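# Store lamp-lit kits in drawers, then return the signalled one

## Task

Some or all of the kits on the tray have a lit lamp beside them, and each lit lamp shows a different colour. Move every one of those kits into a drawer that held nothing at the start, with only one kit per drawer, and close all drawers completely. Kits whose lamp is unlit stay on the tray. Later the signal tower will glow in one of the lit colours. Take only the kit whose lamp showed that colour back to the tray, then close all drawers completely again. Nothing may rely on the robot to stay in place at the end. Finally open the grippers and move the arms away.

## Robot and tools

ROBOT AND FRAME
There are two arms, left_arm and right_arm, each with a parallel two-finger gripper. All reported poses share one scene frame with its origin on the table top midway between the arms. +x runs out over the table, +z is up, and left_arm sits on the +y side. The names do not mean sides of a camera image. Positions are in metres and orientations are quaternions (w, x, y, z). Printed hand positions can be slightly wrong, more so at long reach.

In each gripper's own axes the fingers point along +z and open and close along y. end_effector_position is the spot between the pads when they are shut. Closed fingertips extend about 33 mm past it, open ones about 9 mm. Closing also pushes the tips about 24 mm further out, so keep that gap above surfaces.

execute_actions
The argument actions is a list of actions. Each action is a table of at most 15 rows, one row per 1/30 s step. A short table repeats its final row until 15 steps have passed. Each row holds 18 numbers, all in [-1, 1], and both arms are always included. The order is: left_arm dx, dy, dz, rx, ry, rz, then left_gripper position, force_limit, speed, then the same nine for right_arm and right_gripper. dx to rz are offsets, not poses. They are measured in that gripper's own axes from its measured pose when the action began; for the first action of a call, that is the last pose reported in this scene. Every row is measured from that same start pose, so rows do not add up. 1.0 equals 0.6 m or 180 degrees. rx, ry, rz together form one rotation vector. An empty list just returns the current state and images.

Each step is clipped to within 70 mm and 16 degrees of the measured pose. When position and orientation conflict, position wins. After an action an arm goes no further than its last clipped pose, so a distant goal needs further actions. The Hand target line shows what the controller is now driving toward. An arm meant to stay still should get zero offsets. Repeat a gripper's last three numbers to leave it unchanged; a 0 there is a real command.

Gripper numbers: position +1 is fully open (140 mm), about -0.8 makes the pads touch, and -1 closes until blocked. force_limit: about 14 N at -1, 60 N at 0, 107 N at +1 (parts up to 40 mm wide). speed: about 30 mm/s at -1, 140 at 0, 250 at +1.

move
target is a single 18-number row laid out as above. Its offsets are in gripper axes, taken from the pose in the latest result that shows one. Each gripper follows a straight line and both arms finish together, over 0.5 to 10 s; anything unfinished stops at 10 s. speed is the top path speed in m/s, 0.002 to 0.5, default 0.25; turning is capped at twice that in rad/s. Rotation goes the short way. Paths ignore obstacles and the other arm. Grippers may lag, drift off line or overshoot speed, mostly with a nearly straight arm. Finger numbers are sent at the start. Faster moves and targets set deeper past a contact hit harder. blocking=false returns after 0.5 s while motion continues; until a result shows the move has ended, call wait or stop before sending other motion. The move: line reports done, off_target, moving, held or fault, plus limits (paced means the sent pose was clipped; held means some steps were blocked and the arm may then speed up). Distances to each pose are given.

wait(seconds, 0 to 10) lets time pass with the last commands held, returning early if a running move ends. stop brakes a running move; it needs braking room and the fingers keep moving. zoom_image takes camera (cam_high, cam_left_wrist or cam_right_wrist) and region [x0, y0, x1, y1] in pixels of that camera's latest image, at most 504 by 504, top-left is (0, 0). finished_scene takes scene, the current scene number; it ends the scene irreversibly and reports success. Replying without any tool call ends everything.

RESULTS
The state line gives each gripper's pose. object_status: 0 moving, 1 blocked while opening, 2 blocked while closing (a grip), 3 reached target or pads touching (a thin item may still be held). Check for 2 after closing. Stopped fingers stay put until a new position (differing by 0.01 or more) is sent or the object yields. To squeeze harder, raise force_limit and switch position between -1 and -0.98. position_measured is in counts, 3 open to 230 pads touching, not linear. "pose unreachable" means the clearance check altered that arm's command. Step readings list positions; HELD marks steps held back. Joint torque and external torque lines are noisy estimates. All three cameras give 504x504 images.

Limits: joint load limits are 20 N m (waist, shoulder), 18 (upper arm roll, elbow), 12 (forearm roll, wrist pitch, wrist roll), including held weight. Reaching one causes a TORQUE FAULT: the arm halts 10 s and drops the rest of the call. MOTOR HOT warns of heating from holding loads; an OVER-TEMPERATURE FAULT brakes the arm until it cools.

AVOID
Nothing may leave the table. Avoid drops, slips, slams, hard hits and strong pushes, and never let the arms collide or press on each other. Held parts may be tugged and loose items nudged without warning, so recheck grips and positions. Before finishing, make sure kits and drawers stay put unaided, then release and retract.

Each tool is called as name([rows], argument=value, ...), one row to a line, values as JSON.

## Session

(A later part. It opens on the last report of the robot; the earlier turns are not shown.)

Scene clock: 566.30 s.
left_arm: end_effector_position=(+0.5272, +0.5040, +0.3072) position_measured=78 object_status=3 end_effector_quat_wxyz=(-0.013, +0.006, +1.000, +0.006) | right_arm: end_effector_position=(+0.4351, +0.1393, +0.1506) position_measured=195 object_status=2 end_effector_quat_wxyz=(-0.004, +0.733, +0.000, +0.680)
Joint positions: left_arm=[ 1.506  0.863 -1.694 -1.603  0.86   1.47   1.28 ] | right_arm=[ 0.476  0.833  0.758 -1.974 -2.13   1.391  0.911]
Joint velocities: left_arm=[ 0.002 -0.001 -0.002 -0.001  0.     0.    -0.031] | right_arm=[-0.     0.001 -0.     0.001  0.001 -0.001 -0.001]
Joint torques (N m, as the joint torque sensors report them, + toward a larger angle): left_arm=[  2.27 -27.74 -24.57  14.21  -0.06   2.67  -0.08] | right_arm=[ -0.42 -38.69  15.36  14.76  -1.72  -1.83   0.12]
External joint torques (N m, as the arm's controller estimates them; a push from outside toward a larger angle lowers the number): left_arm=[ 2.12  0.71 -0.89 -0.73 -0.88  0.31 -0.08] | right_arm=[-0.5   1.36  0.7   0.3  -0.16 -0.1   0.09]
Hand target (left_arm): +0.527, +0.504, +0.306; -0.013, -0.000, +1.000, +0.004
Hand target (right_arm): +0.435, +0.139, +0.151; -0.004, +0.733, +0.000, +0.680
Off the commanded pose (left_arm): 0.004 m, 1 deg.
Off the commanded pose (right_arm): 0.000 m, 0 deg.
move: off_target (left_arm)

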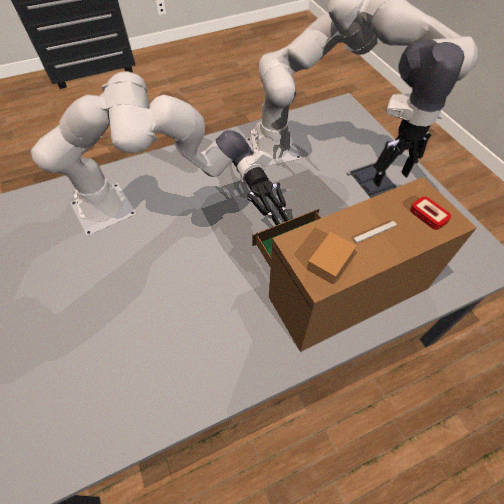

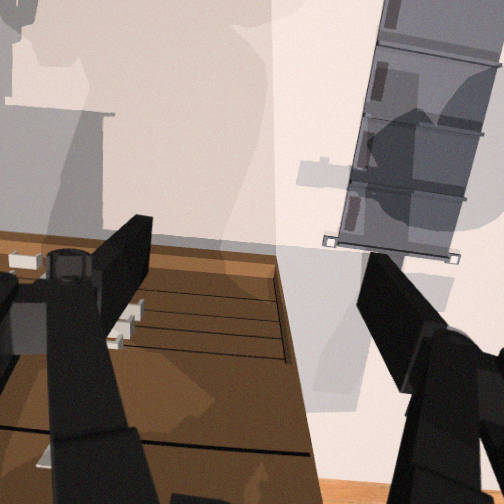

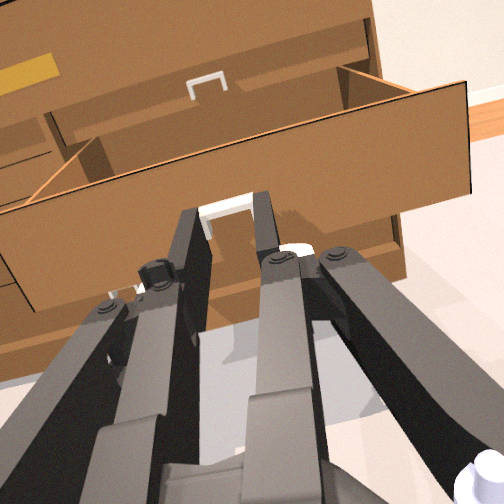

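move(target=[0,-0.28,0,0,0,0,0.4,0,0,0,0,-0.08,0,0,0,-0.1,0.3,0], speed=0.15)

move(target=[0,-0.285,0.05,0,0,0,0.4,0,0,-0.08,0.3,-0.05,0,0,0,-0.1,0.3,0], speed=0.15)

Scene clock: 570.17 s.
left_arm: end_effector_position=(+0.5241, +0.3361, +0.3070) position_measured=78 object_status=3 end_effector_quat_wxyz=(-0.012, +0.014, +1.000, +0.006) | right_arm: end_effector_position=(+0.3892, +0.1393, +0.1548) position_measured=141 object_status=3 end_effector_quat_wxyz=(-0.002, +0.732, +0.004, +0.681)
Joint positions: left_arm=[ 1.316  0.771 -1.695 -1.686  0.762  1.54   1.041] | right_arm=[ 0.516  0.828  0.804 -2.016 -2.076  1.311  0.925]
Joint velocities: left_arm=[-0.001  0.     0.     0.     0.     0.001 -0.029] | right_arm=[ 0.001  0.001  0.001 -0.001  0.    -0.004  0.003]
Joint torques (N m, as the joint torque sensors report them, + toward a larger angle): left_arm=[ -0.33 -24.44 -22.23  16.44  -0.35   2.8   -0.22] | right_arm=[ -0.51 -37.9   17.19  13.    -0.86  -2.22   0.4 ]
External joint torques (N m, as the arm's controller estimates them; a push from outside toward a larger angle lowers the number): left_arm=[-0.24 -0.08 -0.11 -0.52 -1.15  0.42 -0.22] | right_arm=[-0.46  0.57  2.22 -0.84  0.68 -0.45  0.37]
Hand target (left_arm): +0.524, +0.334, +0.307; -0.012, +0.008, +1.000, +0.005
Hand target (right_arm): +0.388, +0.139, +0.155; -0.004, +0.733, +0.001, +0.681
Off the commanded pose (left_arm): 0.002 m, 1 deg.
Off the commanded pose (right_arm): 0.002 m, 0 deg.
move: done

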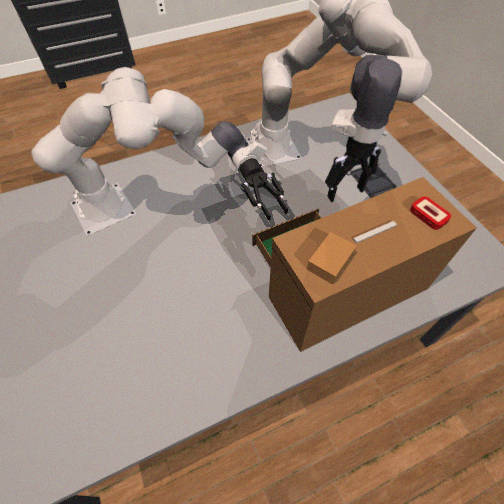

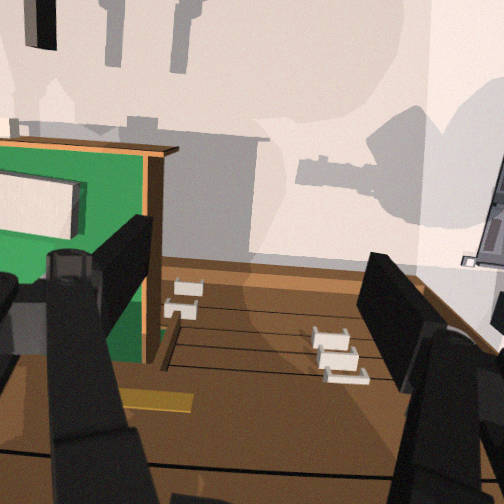

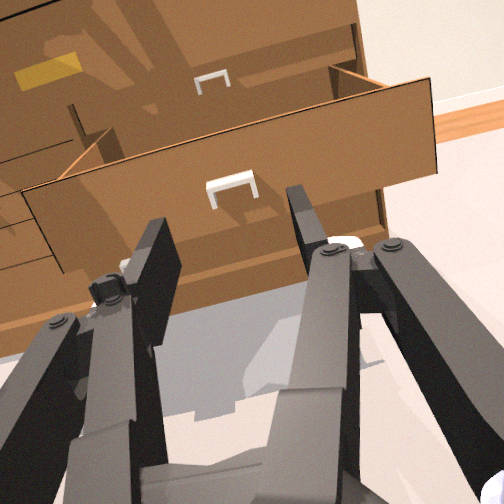

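Scene clock: 572.13 s.
left_arm: end_effector_position=(+0.5164, +0.1654, +0.2738) position_measured=78 object_status=3 end_effector_quat_wxyz=(-0.013, +0.020, +1.000, +0.007) | right_arm: end_effector_position=(+0.3579, -0.0402, +0.1087) position_measured=141 object_status=3 end_effector_quat_wxyz=(+0.002, +0.733, +0.009, +0.681)
Joint positions: left_arm=[ 0.931  0.73  -1.531 -1.65   0.725  1.627  0.814] | right_arm=[ 0.325  0.689  0.857 -2.536 -2.02   1.227  1.254]
Joint velocities: left_arm=[ 0.     0.001 -0.    -0.    -0.002  0.    -0.022] | right_arm=[ 0.001  0.001  0.    -0.001 -0.    -0.002  0.031]
Joint torques (N m, as the joint torque sensors report them, + toward a larger angle): left_arm=[ -1.09 -27.21 -21.53  18.55  -0.19   2.72  -0.15] | right_arm=[ -1.68 -26.56  13.25   6.79  -0.77  -2.65   0.39]
External joint torques (N m, as the arm's controller estimates them; a push from outside toward a larger angle lowers the number): left_arm=[-1.06  0.22 -0.48  0.65 -0.95  0.35 -0.15] | right_arm=[-1.78  0.65  2.03 -0.98 -0.17 -0.53  0.36]
Hand target (left_arm): +0.517, +0.163, +0.275; -0.013, +0.015, +1.000, +0.005
Hand target (right_arm): +0.358, -0.041, +0.109; -0.004, +0.732, +0.003, +0.681
Off the commanded pose (left_arm): 0.002 m, 1 deg.
Off the commanded pose (right_arm): 0.001 m, 1 deg.
move: done

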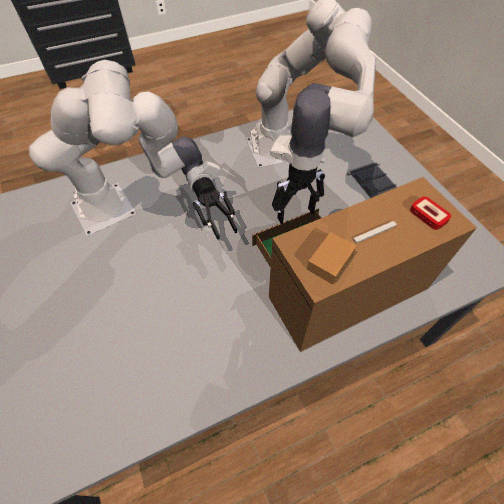

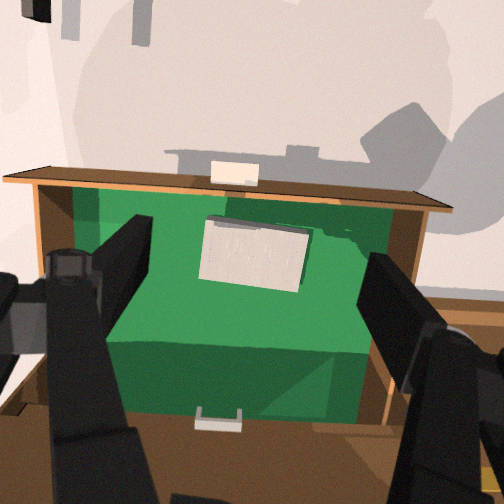

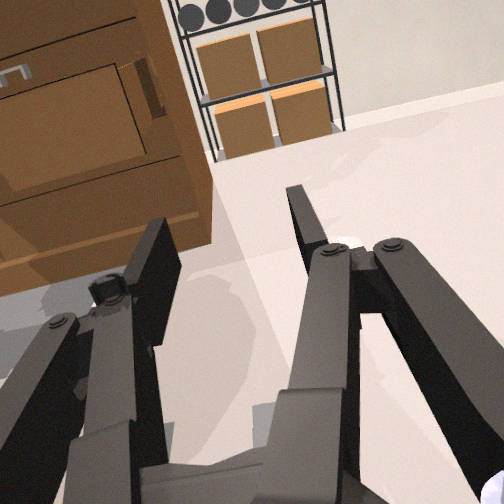

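move(target=[-0.035,0,0.053,0,0,0.008,0.4,0,0,0,0,0,0,0,0,-0.1,0.3,0], speed=0.1)

Scene clock: 574.73 s.
left_arm: end_effector_position=(+0.5340, +0.1654, +0.2406) position_measured=78 object_status=3 end_effector_quat_wxyz=(-0.016, +0.029, +0.999, +0.008) | right_arm: end_effector_position=(+0.3579, -0.0403, +0.1088) position_measured=141 object_status=3 end_effector_quat_wxyz=(-0.001, +0.733, +0.006, +0.681)
Joint positions: left_arm=[ 0.868  0.784 -1.458 -1.629  0.773  1.657  0.831] | right_arm=[ 0.325  0.689  0.857 -2.536 -2.02   1.226  1.261]
Joint velocities: left_arm=[-0.002  0.001  0.     0.002  0.006  0.003  0.012] | right_arm=[ 0.     0.     0.001  0.001  0.     0.    -0.001]
Joint torques (N m, as the joint torque sensors report them, + toward a larger angle): left_arm=[ -1.64 -28.8  -22.36  18.72   1.67   2.69   0.33] | right_arm=[ -0.01 -26.84  11.79   8.4   -0.7   -2.08  -0.18]
External joint torques (N m, as the arm's controller estimates them; a push from outside toward a larger angle lowers the number): left_arm=[-1.72  2.05 -0.36  1.41  0.91  0.33  0.33] | right_arm=[ 0.06  0.5   0.66  0.51 -0.09  0.07 -0.21]
Hand target (left_arm): +0.536, +0.165, +0.241; -0.013, +0.032, +0.999, +0.007
Hand target (right_arm): +0.358, -0.040, +0.109; +0.002, +0.733, +0.009, +0.681
Off the commanded pose (left_arm): 0.003 m, 1 deg.
Off the commanded pose (right_arm): 0.000 m, 0 deg.
move: done

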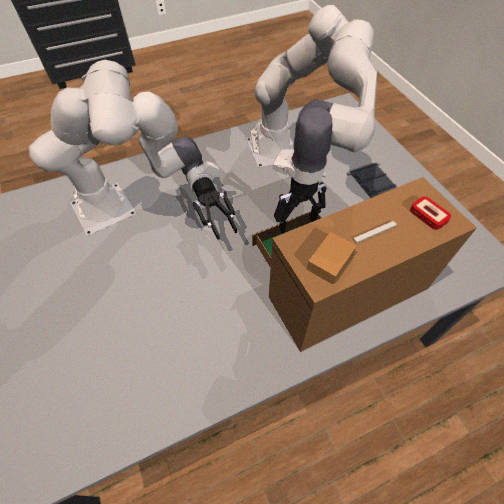

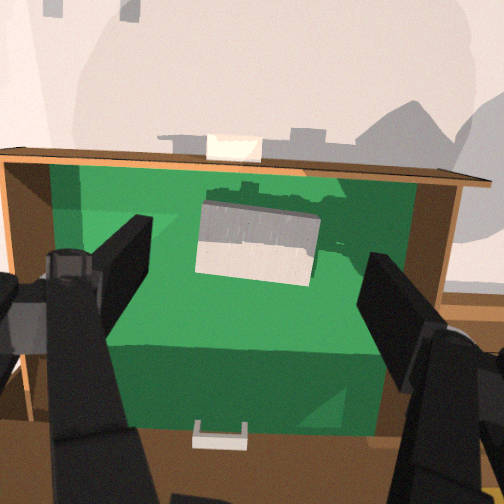

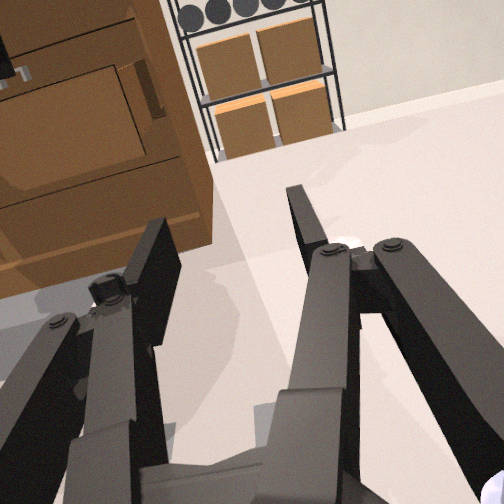

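move(target=[-0.009,0.003,0.092,0,0,-0.014,0.4,0,0,0,0,0,0,0,0,-0.1,0.3,0], speed=0.05)

move(target=[0,0,0,0,0,0,-1,0,-0.5,0,0,0,0,0,0,-0.1,0.3,0])

Scene clock: 577.60 s.
left_arm: end_effector_position=(+0.5371, +0.1683, +0.1861) position_measured=78 object_status=3 end_effector_quat_wxyz=(-0.018, +0.009, +1.000, +0.008) | right_arm: end_effector_position=(+0.3579, -0.0403, +0.1088) position_measured=141 object_status=3 end_effector_quat_wxyz=(-0.000, +0.733, +0.006, +0.681)
Joint positions: left_arm=[ 0.859  0.81  -1.381 -1.703  0.803  1.763  0.781] | right_arm=[ 0.325  0.689  0.857 -2.536 -2.02   1.226  1.261]
Joint velocities: left_arm=[-0.002 -0.001  0.002 -0.001 -0.001  0.015 -0.012] | right_arm=[ 0.001  0.001  0.001  0.    -0.     0.001 -0.001]
Joint torques (N m, as the joint torque sensors report them, + toward a larger angle): left_arm=[ -1.03 -32.05 -22.52  15.89   1.44   2.76  -0.09] | right_arm=[ -0.46 -26.31  12.17   8.02  -0.77  -2.25   0.15]
External joint torques (N m, as the arm's controller estimates them; a push from outside toward a larger angle lowers the number): left_arm=[-1.08 -0.03  0.14 -1.32  0.7   0.39 -0.09] | right_arm=[-0.57  1.06  0.88  0.14 -0.16 -0.11  0.12]
Hand target (left_arm): +0.538, +0.167, +0.185; -0.016, +0.007, +1.000, +0.008
Hand target (right_arm): +0.358, -0.040, +0.109; -0.001, +0.733, +0.006, +0.681
Off the commanded pose (left_arm): 0.001 m, 0 deg.
Off the commanded pose (right_arm): 0.000 m, 0 deg.
move: done

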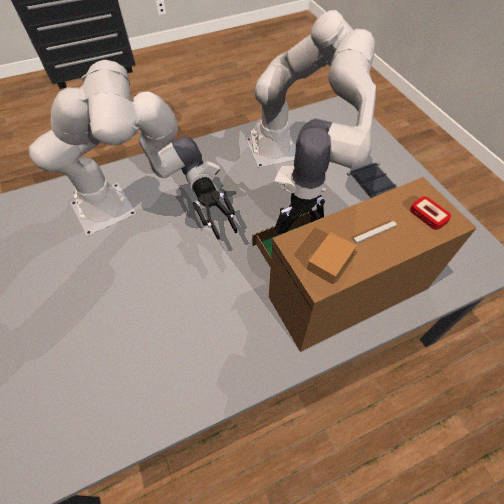

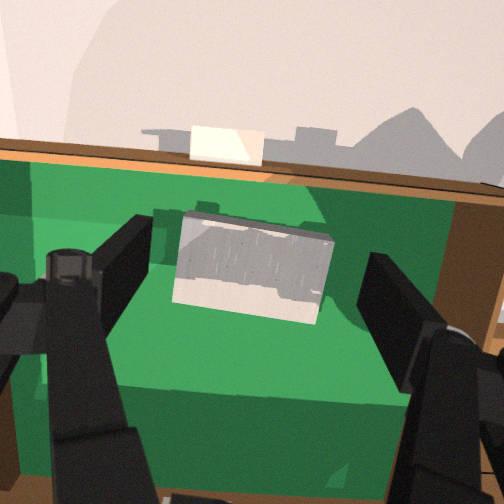

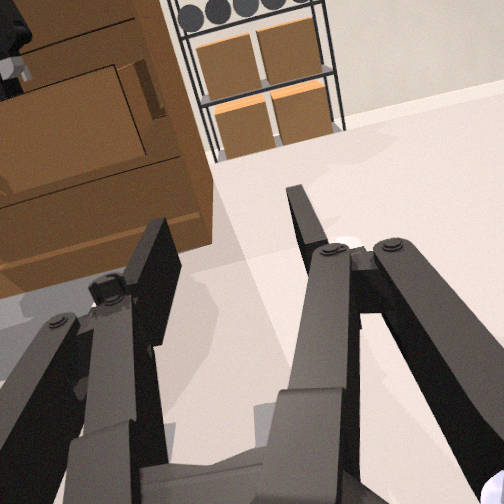

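Scene clock: 578.20 s.
left_arm: end_effector_position=(+0.5372, +0.1680, +0.1865) position_measured=133 object_status=0 end_effector_quat_wxyz=(-0.018, +0.009, +1.000, +0.008) | right_arm: end_effector_position=(+0.3579, -0.0403, +0.1088) position_measured=141 object_status=3 end_effector_quat_wxyz=(-0.000, +0.733, +0.006, +0.681)
Joint positions: left_arm=[ 0.859  0.81  -1.381 -1.703  0.803  1.763  0.781] | right_arm=[ 0.325  0.689  0.857 -2.536 -2.02   1.226  1.261]
Joint velocities: left_arm=[-0.    -0.001  0.001 -0.001  0.001 -0.    -0.001] | right_arm=[-0.     0.    -0.001 -0.     0.001  0.001 -0.001]
Joint torques (N m, as the joint torque sensors report them, + toward a larger angle): left_arm=[  0.36 -30.82 -22.87  15.83   0.62   2.32   0.09] | right_arm=[ -0.37 -26.34  12.17   8.2   -0.76  -2.24   0.16]
External joint torques (N m, as the arm's controller estimates them; a push from outside toward a larger angle lowers the number): left_arm=[ 0.41  1.2  -0.21 -1.33 -0.13 -0.05  0.09] | right_arm=[-0.32  1.01  1.04  0.36 -0.16 -0.09  0.13]
Hand target (left_arm): +0.537, +0.168, +0.186; -0.018, +0.009, +1.000, +0.008
Hand target (right_arm): +0.358, -0.040, +0.109; -0.000, +0.733, +0.006, +0.681
Off the commanded pose (left_arm): 0.000 m, 0 deg.
Off the commanded pose (right_arm): 0.000 m, 0 deg.
move: done

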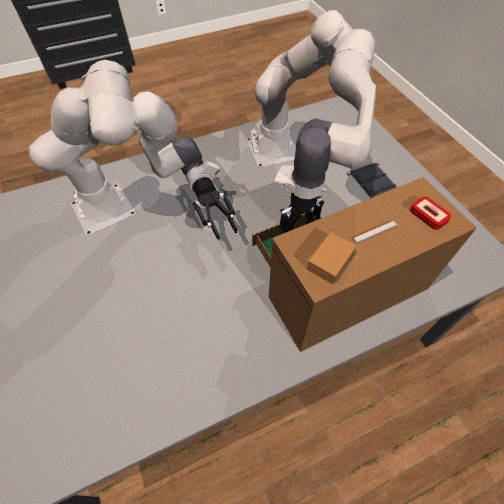

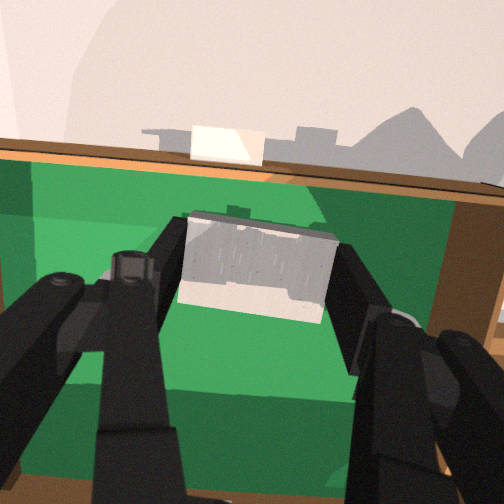

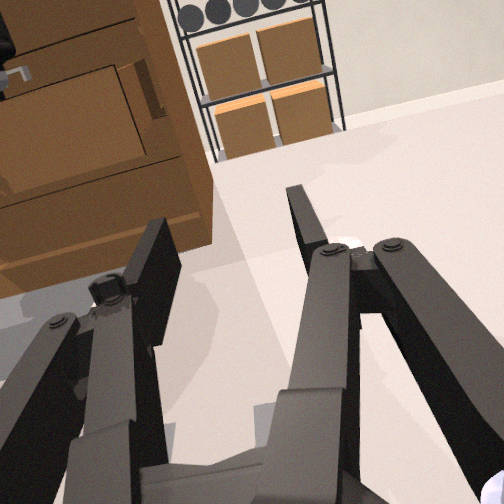

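move(target=[0.012,0,-0.1,0,0,0,-1,0,-0.5,0,0,0,0,0,0,-0.1,0.3,0], speed=0.1)

move(target=[0.1,0.4,0,0,0,0,-1,0,-0.5,0,0,0,0,0,0,-0.1,0.3,0])

move(target=[0.335,0.445,0.15,0,0,0,-1,0,-0.5,0.068,-0.3,0.03,0,0,0,-1,0.3,0])

Scene clock: 582.47 s.
left_arm: end_effector_position=(+0.5326, +0.1673, +0.2453) position_measured=133 object_status=2 end_effector_quat_wxyz=(-0.016, +0.008, +1.000, +0.009) | right_arm: end_effector_position=(+0.3579, -0.0403, +0.1088) position_measured=141 object_status=3 end_effector_quat_wxyz=(-0.000, +0.733, +0.006, +0.681)
Joint positions: left_arm=[ 0.873  0.761 -1.452 -1.63   0.751  1.659  0.801] | right_arm=[ 0.325  0.689  0.857 -2.536 -2.02   1.226  1.261]
Joint velocities: left_arm=[-0.    -0.    -0.002  0.001  0.001 -0.012  0.006] | right_arm=[ 0.    -0.001  0.     0.    -0.    -0.     0.001]
Joint torques (N m, as the joint torque sensors report them, + toward a larger angle): left_arm=[  2.13 -29.32 -24.39  19.    -0.17   1.8    0.25] | right_arm=[ -0.62 -26.36  12.04   7.95  -0.78  -2.24   0.15]
External joint torques (N m, as the arm's controller estimates them; a push from outside toward a larger angle lowers the number): left_arm=[ 2.26  1.16 -2.82  1.38 -0.93 -0.57  0.25] | right_arm=[-0.57  1.05  0.89  0.04 -0.17 -0.08  0.12]
Hand target (left_arm): +0.532, +0.168, +0.247; -0.018, +0.009, +1.000, +0.008
Hand target (right_arm): +0.358, -0.040, +0.109; -0.000, +0.733, +0.006, +0.681
Off the commanded pose (left_arm): 0.001 m, 0 deg.
Off the commanded pose (right_arm): 0.000 m, 0 deg.
move: done

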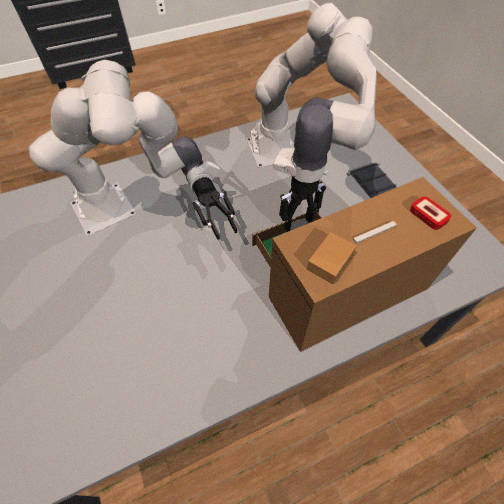

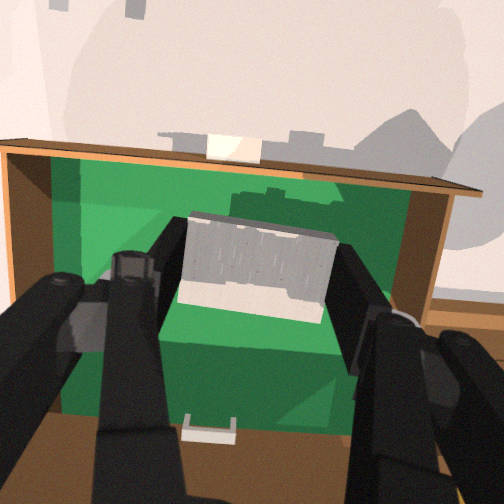

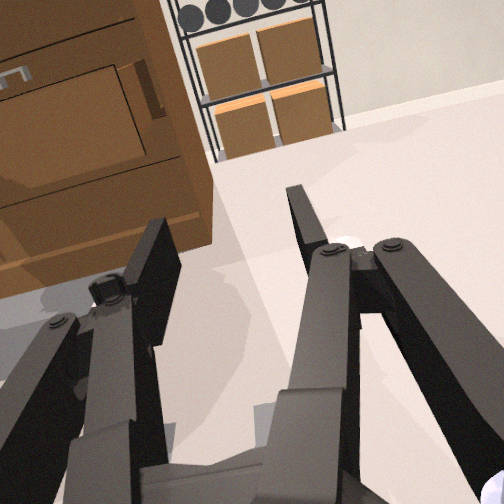

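Scene clock: 584.20 s.
left_arm: end_effector_position=(+0.4798, +0.4112, +0.2540) position_measured=133 object_status=2 end_effector_quat_wxyz=(-0.014, -0.001, +1.000, +0.009) | right_arm: end_effector_position=(+0.3579, -0.0403, +0.1088) position_measured=141 object_status=3 end_effector_quat_wxyz=(-0.000, +0.733, +0.006, +0.681)
Joint positions: left_arm=[ 1.615  0.862 -1.794 -1.949  0.84   1.622  1.051] | right_arm=[ 0.325  0.689  0.857 -2.536 -2.02   1.226  1.261]
Joint velocities: left_arm=[-0.001 -0.001 -0.001 -0.001 -0.    -0.001  0.027] | right_arm=[-0.001 -0.002 -0.    -0.    -0.001  0.    -0.003]
Joint torques (N m, as the joint torque sensors report them, + toward a larger angle): left_arm=[  1.84 -19.41 -26.5   15.47   1.69   1.92   0.18] | right_arm=[ -0.67 -26.49  12.15   7.97  -0.77  -2.24   0.13]
External joint torques (N m, as the arm's controller estimates them; a push from outside toward a larger angle lowers the number): left_arm=[ 1.95  0.66 -2.71 -0.7   0.89 -0.44  0.18] | right_arm=[-0.6   0.92  1.02  0.08 -0.17 -0.08  0.1 ]
Hand target (left_arm): +0.479, +0.412, +0.254; -0.014, +0.006, +1.000, +0.011
Hand target (right_arm): +0.358, -0.040, +0.109; -0.000, +0.733, +0.006, +0.681
Off the commanded pose (left_arm): 0.005 m, 1 deg.
Off the commanded pose (right_arm): 0.000 m, 0 deg.
move: off_target (left_arm)

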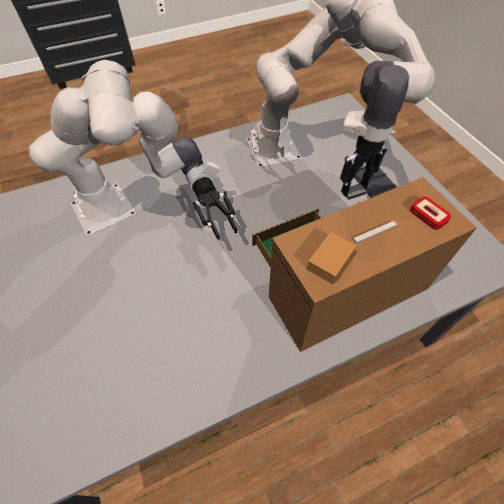

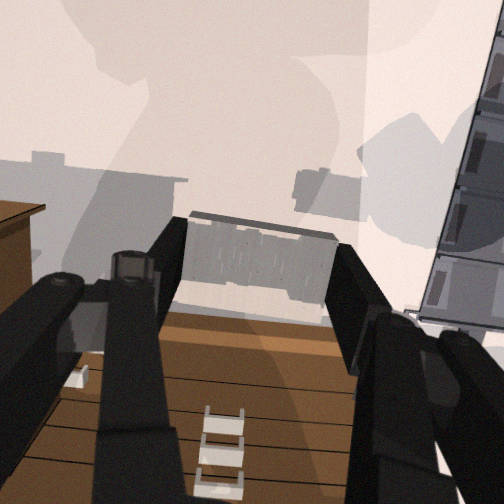

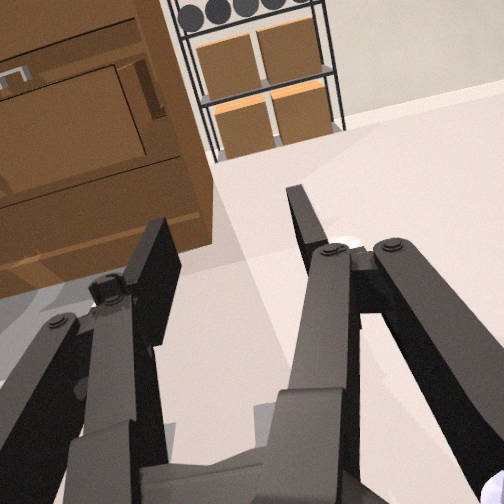

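Scene clock: 586.47 s.
left_arm: end_effector_position=(+0.2752, +0.6865, +0.1758) position_measured=133 object_status=2 end_effector_quat_wxyz=(-0.015, -0.012, +1.000, +0.013) | right_arm: end_effector_position=(+0.3770, +0.1393, +0.1475) position_measured=234 object_status=3 end_effector_quat_wxyz=(-0.003, +0.732, +0.002, +0.681)
Joint positions: left_arm=[ 2.431  1.255 -1.895 -2.314  1.146  1.526  1.475] | right_arm=[ 0.544  0.842  0.798 -2.014 -2.063  1.291  0.945]
Joint velocities: left_arm=[-0.001 -0.    -0.001 -0.001  0.    -0.001  0.031] | right_arm=[-0.001 -0.    -0.001  0.     0.    -0.    -0.016]
Joint torques (N m, as the joint torque sensors report them, + toward a larger angle): left_arm=[  0.77 -18.82 -28.05   9.     1.68   1.98   0.26] | right_arm=[  0.7  -36.69  14.65  15.5   -1.83  -1.57  -0.23]
External joint torques (N m, as the arm's controller estimates them; a push from outside toward a larger angle lowers the number): left_arm=[ 0.83  0.78 -1.32 -1.06  0.81 -0.36  0.25] | right_arm=[ 0.77  1.99 -0.37  1.92 -0.32  0.24 -0.26]
Hand target (left_arm): +0.275, +0.687, +0.176; -0.016, -0.005, +1.000, +0.015
Hand target (right_arm): +0.377, +0.140, +0.147; +0.001, +0.732, +0.007, +0.681
Off the commanded pose (left_arm): 0.007 m, 1 deg.
Off the commanded pose (right_arm): 0.001 m, 1 deg.
move: off_target (left_arm)

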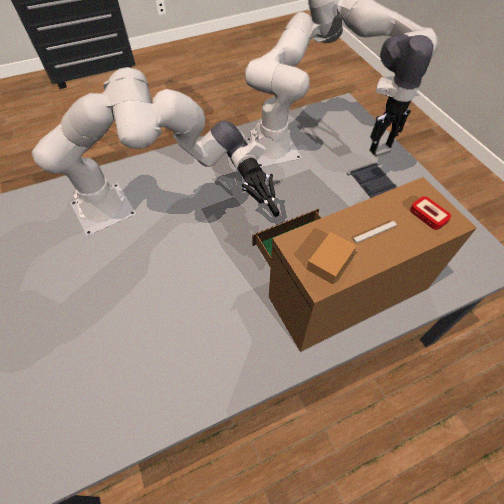

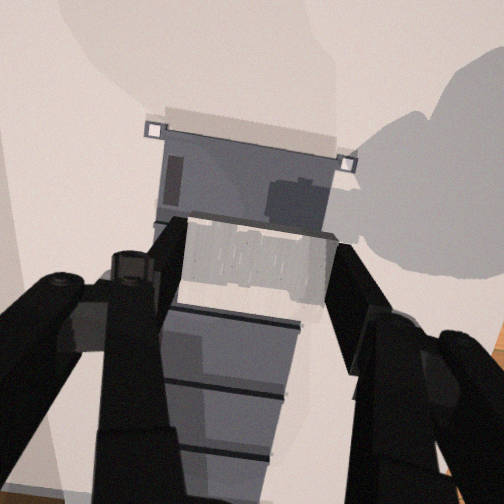

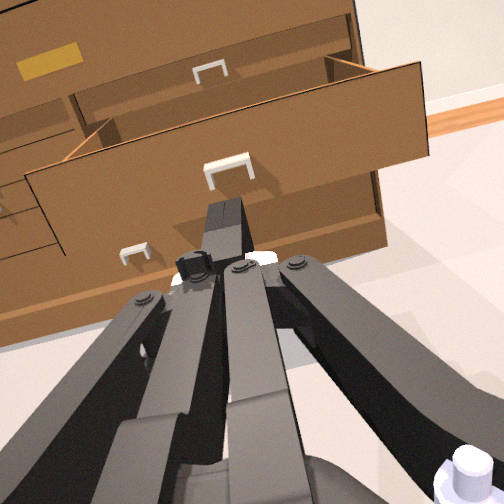

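move(target=[0.004,-0.023,0.165,0.006,0,0.0095,-1,0,-0.5,0.008,0.055,0.03,0,0,0,-1,0.3,0], speed=0.12)

move(target=[0,0,0,0,0,0,-1,0,-0.5,0.025,-0.012,0.32,0,0,0,-1,0.3,0], speed=0.07)

Scene clock: 590.30 s.
left_arm: end_effector_position=(+0.2683, +0.6752, +0.0761) position_measured=133 object_status=2 end_effector_quat_wxyz=(-0.018, +0.004, +1.000, +0.003) | right_arm: end_effector_position=(+0.3962, +0.1050, +0.1500) position_measured=234 object_status=3 end_effector_quat_wxyz=(+0.002, +0.732, +0.004, +0.681)
Joint positions: left_arm=[ 2.439  1.321 -1.686 -2.42   1.322  1.646  1.463] | right_arm=[ 0.464  0.777  0.805 -2.116 -2.065  1.32   0.973]
Joint velocities: left_arm=[ 0.001  0.     0.002 -0.001  0.004  0.011 -0.005] | right_arm=[-0.    -0.001  0.     0.001  0.001  0.003  0.01 ]
Joint torques (N m, as the joint torque sensors report them, + toward a larger angle): left_arm=[ -0.6  -18.71 -27.68   5.07   1.63   2.69  -0.06] | right_arm=[ -1.44 -36.29  16.23  12.07  -2.51  -1.57   0.5 ]
External joint torques (N m, as the arm's controller estimates them; a push from outside toward a larger angle lowers the number): left_arm=[-0.69  1.15 -0.58 -1.47  0.82  0.38 -0.06] | right_arm=[-1.42  0.16  2.13 -1.27 -1.1   0.29  0.48]
Hand target (left_arm): +0.270, +0.675, +0.076; -0.016, +0.003, +1.000, +0.004
Hand target (right_arm): +0.395, +0.106, +0.151; -0.003, +0.732, +0.002, +0.681
Off the commanded pose (left_arm): 0.002 m, 0 deg.
Off the commanded pose (right_arm): 0.002 m, 1 deg.
move: done

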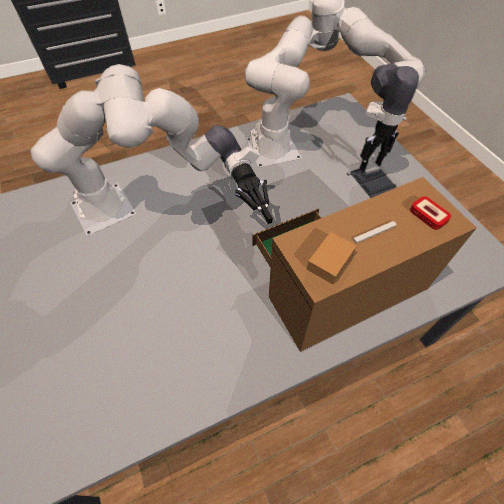

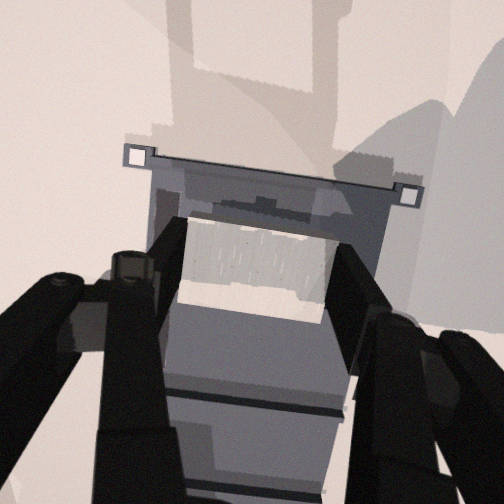

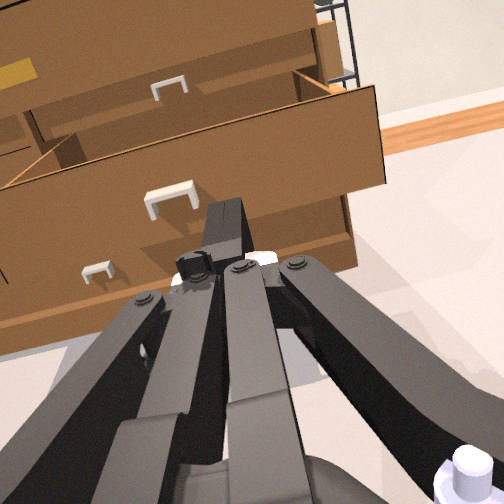

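Scene clock: 593.43 s.
left_arm: end_effector_position=(+0.2683, +0.6752, +0.0761) position_measured=133 object_status=2 end_effector_quat_wxyz=(-0.018, +0.004, +1.000, +0.003) | right_arm: end_effector_position=(+0.5856, +0.1136, +0.1487) position_measured=234 object_status=3 end_effector_quat_wxyz=(-0.001, +0.735, -0.004, +0.679)
Joint positions: left_arm=[ 2.439  1.321 -1.686 -2.42   1.322  1.646  1.463] | right_arm=[ 0.339  0.861  0.632 -1.816 -2.285  1.648  0.855]
Joint velocities: left_arm=[ 0.001 -0.001  0.001  0.001 -0.001  0.     0.001] | right_arm=[-0.001  0.001 -0.004  0.004 -0.002  0.015 -0.012]
Joint torques (N m, as the joint torque sensors report them, + toward a larger angle): left_arm=[  0.02 -19.8  -27.99   6.66   0.64   2.22   0.01] | right_arm=[ -0.45 -42.86  11.71  18.46  -2.79  -1.22  -0.25]
External joint torques (N m, as the arm's controller estimates them; a push from outside toward a larger angle lowers the number): left_arm=[-0.04  0.1  -0.81  0.04 -0.19 -0.11  0.01] | right_arm=[-0.49  1.59 -1.5   2.04 -1.36  0.41 -0.28]
Hand target (left_arm): +0.268, +0.675, +0.076; -0.018, +0.004, +1.000, +0.003
Hand target (right_arm): +0.587, +0.115, +0.149; +0.001, +0.734, +0.002, +0.679
Off the commanded pose (left_arm): 0.000 m, 0 deg.
Off the commanded pose (right_arm): 0.004 m, 1 deg.
move: off_target (right_arm)

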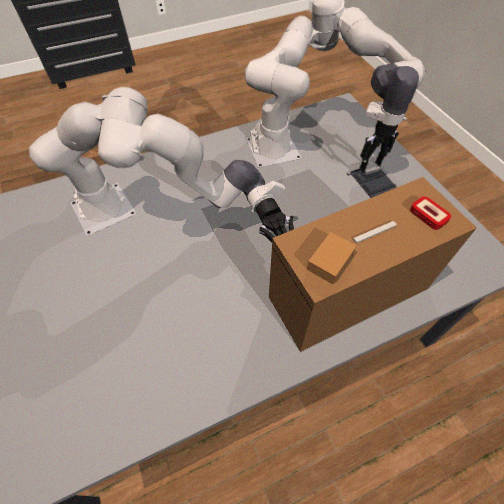

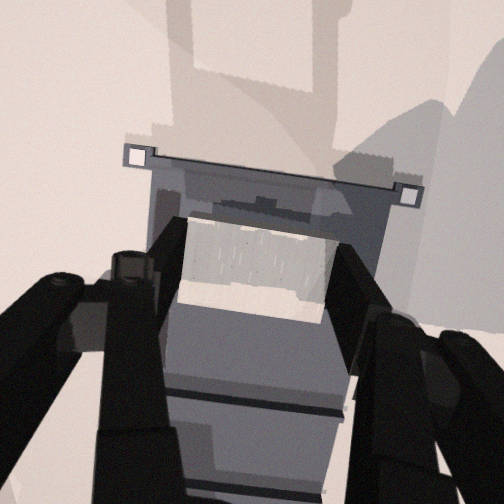

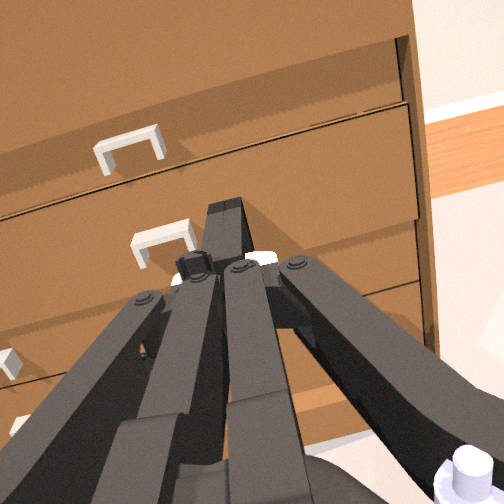

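move(target=[0,0,0.053,0,0,0,-1,0,-0.5,0,0,0.022,0,0,0,-1,0.3,0], speed=0.03)

move(target=[0,0,0,0,0,0,0.4,0,0,0,0,-0.07,0,0,0,-1,0.3,0], speed=0.1)

move(target=[0,0,-0.25,0,0,0,0.4,0,0,0.08,-0.03,-0.03,0,0,0,-1,0.3,0], speed=0.15)

Scene clock: 597.23 s.
left_arm: end_effector_position=(+0.2660, +0.6769, +0.0473) position_measured=133 object_status=2 end_effector_quat_wxyz=(-0.020, +0.004, +1.000, +0.004) | right_arm: end_effector_position=(+0.5929, +0.1153, +0.1480) position_measured=234 object_status=3 end_effector_quat_wxyz=(-0.002, +0.735, -0.005, +0.678)
Joint positions: left_arm=[ 2.434  1.331 -1.616 -2.431  1.383  1.683  1.457] | right_arm=[ 0.339  0.872  0.627 -1.793 -2.291  1.661  0.85 ]
Joint velocities: left_arm=[-0.     0.     0.001 -0.     0.008  0.008 -0.006] | right_arm=[ 0.001 -0.    -0.001  0.001 -0.     0.    -0.002]
Joint torques (N m, as the joint torque sensors report them, + toward a larger angle): left_arm=[ -0.73 -18.25 -24.68   3.73   2.12   2.93  -0.05] | right_arm=[ -3.15 -41.77  10.97  21.95  -3.49  -0.27  -0.07]
External joint torques (N m, as the arm's controller estimates them; a push from outside toward a larger angle lowers the number): left_arm=[-0.69  1.9   2.52 -1.67  1.32  0.61 -0.05] | right_arm=[-3.24  3.3  -2.33  5.29 -2.05  1.34 -0.1 ]
Hand target (left_arm): +0.267, +0.675, +0.044; -0.019, +0.004, +1.000, +0.004
Hand target (right_arm): +0.599, +0.114, +0.148; -0.001, +0.735, -0.004, +0.678
Off the commanded pose (left_arm): 0.003 m, 0 deg.
Off the commanded pose (right_arm): 0.006 m, 0 deg.
move: off_target (right_arm)

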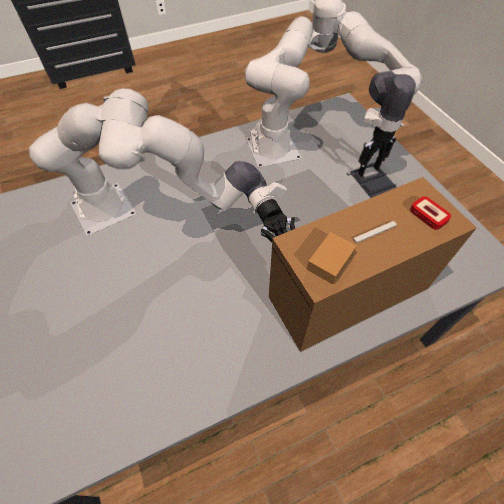

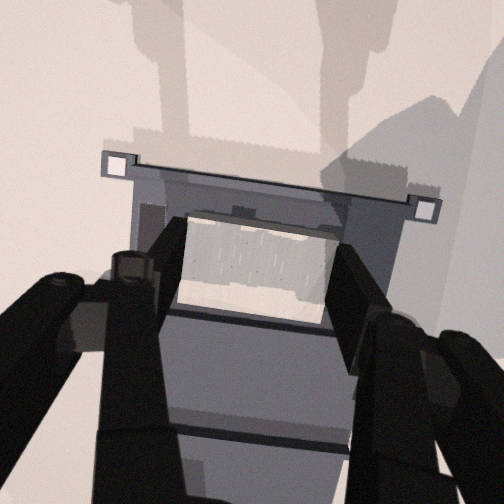

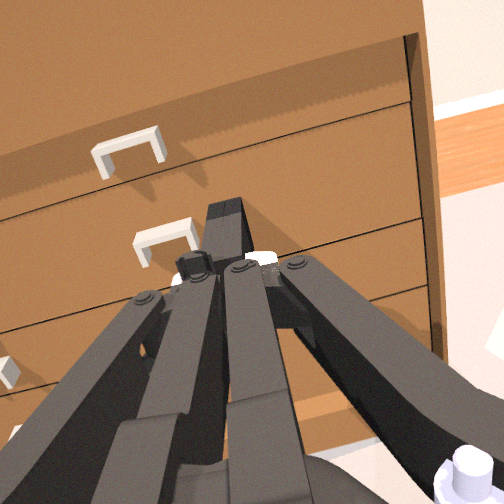

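Scene clock: 598.17 s.
left_arm: end_effector_position=(+0.2661, +0.6769, +0.0474) position_measured=78 object_status=3 end_effector_quat_wxyz=(-0.019, +0.004, +1.000, +0.004) | right_arm: end_effector_position=(+0.5520, +0.1160, +0.1510) position_measured=234 object_status=3 end_effector_quat_wxyz=(+0.000, +0.735, +0.000, +0.678)
Joint positions: left_arm=[ 2.434  1.331 -1.616 -2.431  1.383  1.683  1.457] | right_arm=[ 0.358  0.832  0.66  -1.881 -2.25   1.594  0.867]
Joint velocities: left_arm=[-0.    -0.     0.002  0.001  0.001  0.001  0.001] | right_arm=[-0.     0.     0.002 -0.002  0.002 -0.012  0.008]
Joint torques (N m, as the joint torque sensors report them, + toward a larger angle): left_arm=[  0.15 -19.02 -28.62   5.78   0.74   2.23   0.03] | right_arm=[ -1.18 -42.55  15.95  15.2   -0.76  -2.08   0.47]
External joint torques (N m, as the arm's controller estimates them; a push from outside toward a larger angle lowers the number): left_arm=[ 0.09  1.14 -1.49  0.3  -0.08 -0.08  0.03] | right_arm=[-1.33  0.44  2.53 -0.82  0.71 -0.43  0.45]
Hand target (left_arm): +0.266, +0.677, +0.047; -0.020, +0.004, +1.000, +0.004
Hand target (right_arm): +0.551, +0.115, +0.152; -0.002, +0.735, -0.005, +0.678
Off the commanded pose (left_arm): 0.000 m, 0 deg.
Off the commanded pose (right_arm): 0.001 m, 1 deg.
move: done

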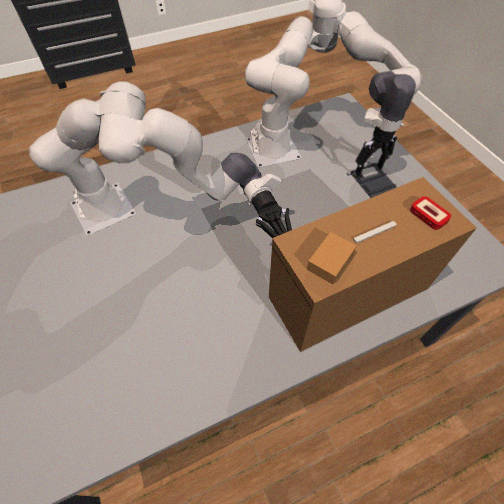

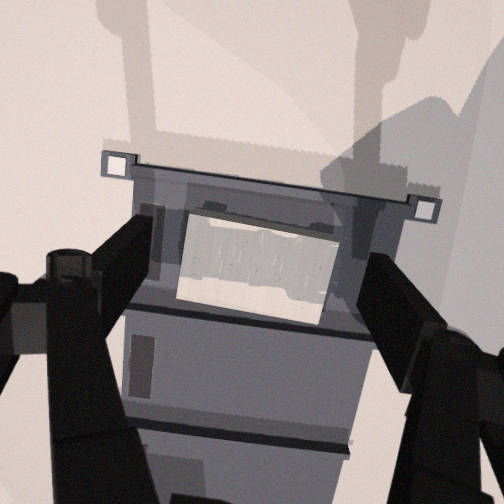

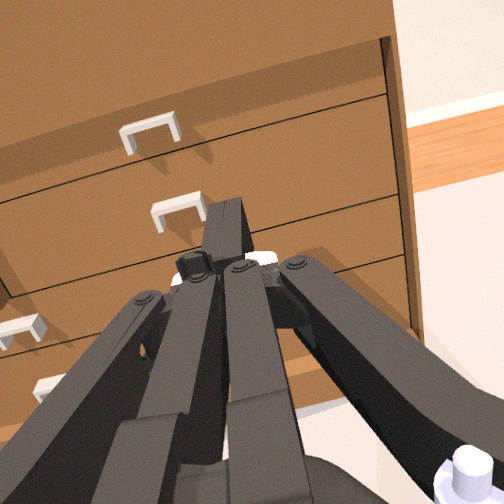

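Scene clock: 599.73 s.
left_arm: end_effector_position=(+0.2719, +0.6779, +0.1979) position_measured=78 object_status=3 end_effector_quat_wxyz=(-0.016, -0.000, +1.000, +0.004) | right_arm: end_effector_position=(+0.5402, +0.1319, +0.2006) position_measured=234 object_status=3 end_effector_quat_wxyz=(-0.002, +0.733, -0.004, +0.680)
Joint positions: left_arm=[ 2.434  1.247 -1.944 -2.295  1.089  1.489  1.502] | right_arm=[ 0.36   0.755  0.704 -1.882 -2.187  1.602  0.812]
Joint velocities: left_arm=[-0.001  0.     0.001  0.001 -0.002 -0.011  0.007] | right_arm=[ 0.001 -0.001 -0.    -0.     0.001 -0.001 -0.011]
Joint torques (N m, as the joint torque sensors report them, + toward a larger angle): left_arm=[ -1.25 -19.59 -28.6   11.7   -0.36   1.97   0.31] | right_arm=[  0.69 -41.25  15.15  17.24  -0.71  -1.35  -0.3 ]
External joint torques (N m, as the arm's controller estimates them; a push from outside toward a larger angle lowers the number): left_arm=[-1.26 -0.27 -2.31  1.05 -1.2  -0.37  0.31] | right_arm=[ 0.66  0.77  1.99 -0.13  0.87  0.22 -0.33]
Hand target (left_arm): +0.272, +0.677, +0.199; -0.018, +0.003, +1.000, +0.003
Hand target (right_arm): +0.538, +0.133, +0.200; +0.000, +0.735, +0.000, +0.679
Off the commanded pose (left_arm): 0.002 m, 1 deg.
Off the commanded pose (right_arm): 0.003 m, 1 deg.
move: done

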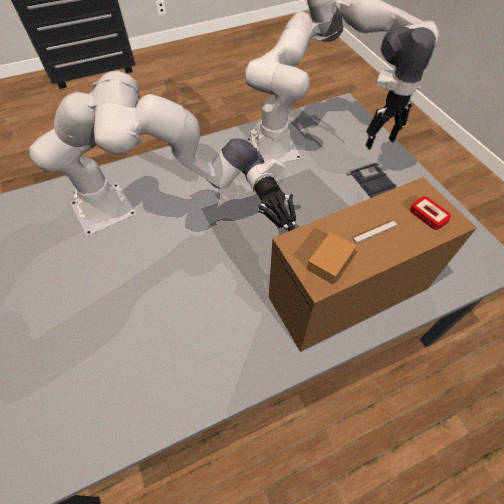

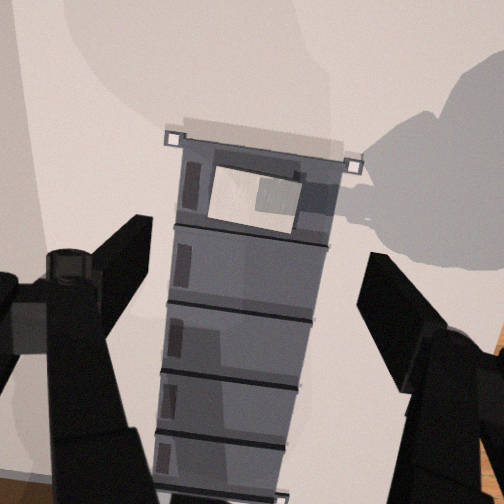

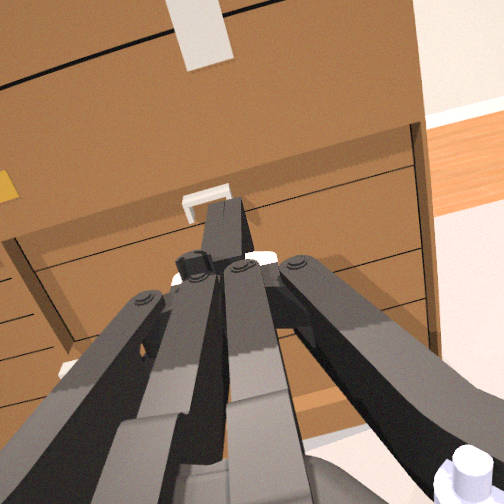

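move(target=[0,0,0,0,0,0,0.4,0,0,0,0,-0.3,0,0,0,-1,0.3,-0.5])

Scene clock: 611.10 s.
left_arm: end_effector_position=(+0.2714, +0.6779, +0.1978) position_measured=78 object_status=3 end_effector_quat_wxyz=(-0.017, +0.001, +1.000, +0.004) | right_arm: end_effector_position=(+0.3612, +0.1331, +0.2147) position_measured=234 object_status=3 end_effector_quat_wxyz=(+0.000, +0.731, +0.003, +0.682)
Joint positions: left_arm=[ 2.434  1.247 -1.944 -2.295  1.089  1.487  1.504] | right_arm=[ 0.523  0.66   0.852 -2.086 -1.945  1.334  0.89 ]
Joint velocities: left_arm=[-0.001  0.     0.002  0.    -0.001 -0.001 -0.   ] | right_arm=[ 0.001 -0.    -0.001  0.001  0.002 -0.012  0.015]
Joint torques (N m, as the joint torque sensors report them, + toward a larger angle): left_arm=[  0.07 -17.95 -26.83  10.81   0.86   2.5   -0.03] | right_arm=[ -1.75 -34.59  13.87  15.05  -0.87  -2.03   0.58]
External joint torques (N m, as the arm's controller estimates them; a push from outside toward a larger angle lowers the number): left_arm=[ 0.22  1.42 -0.59  0.27  0.04  0.18 -0.03] | right_arm=[-1.7   0.74  0.89 -0.81  0.76 -0.29  0.55]
Hand target (left_arm): +0.272, +0.678, +0.198; -0.016, -0.000, +1.000, +0.004
Hand target (right_arm): +0.362, +0.130, +0.215; -0.001, +0.731, -0.002, +0.682
Off the commanded pose (left_arm): 0.001 m, 0 deg.
Off the commanded pose (right_arm): 0.001 m, 1 deg.
move: done

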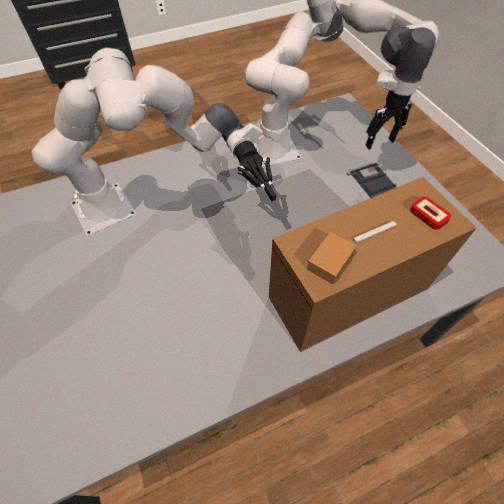

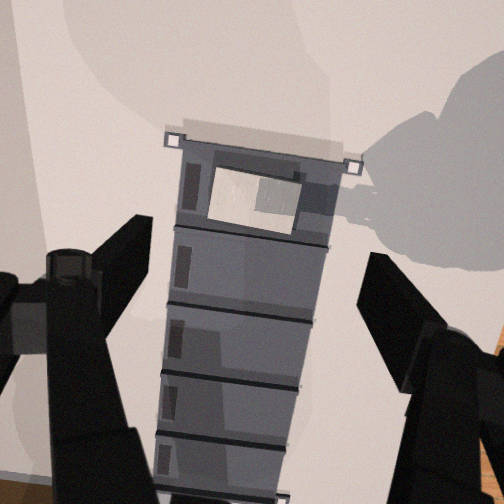

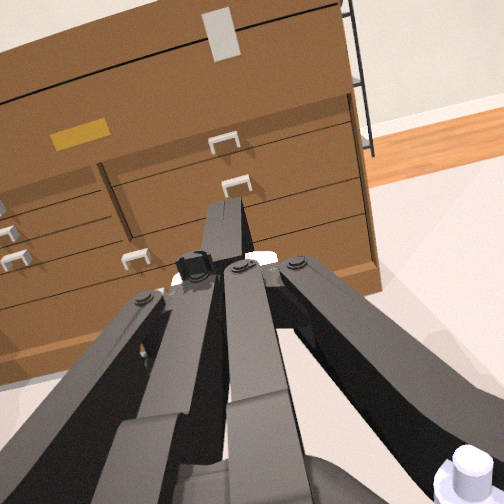

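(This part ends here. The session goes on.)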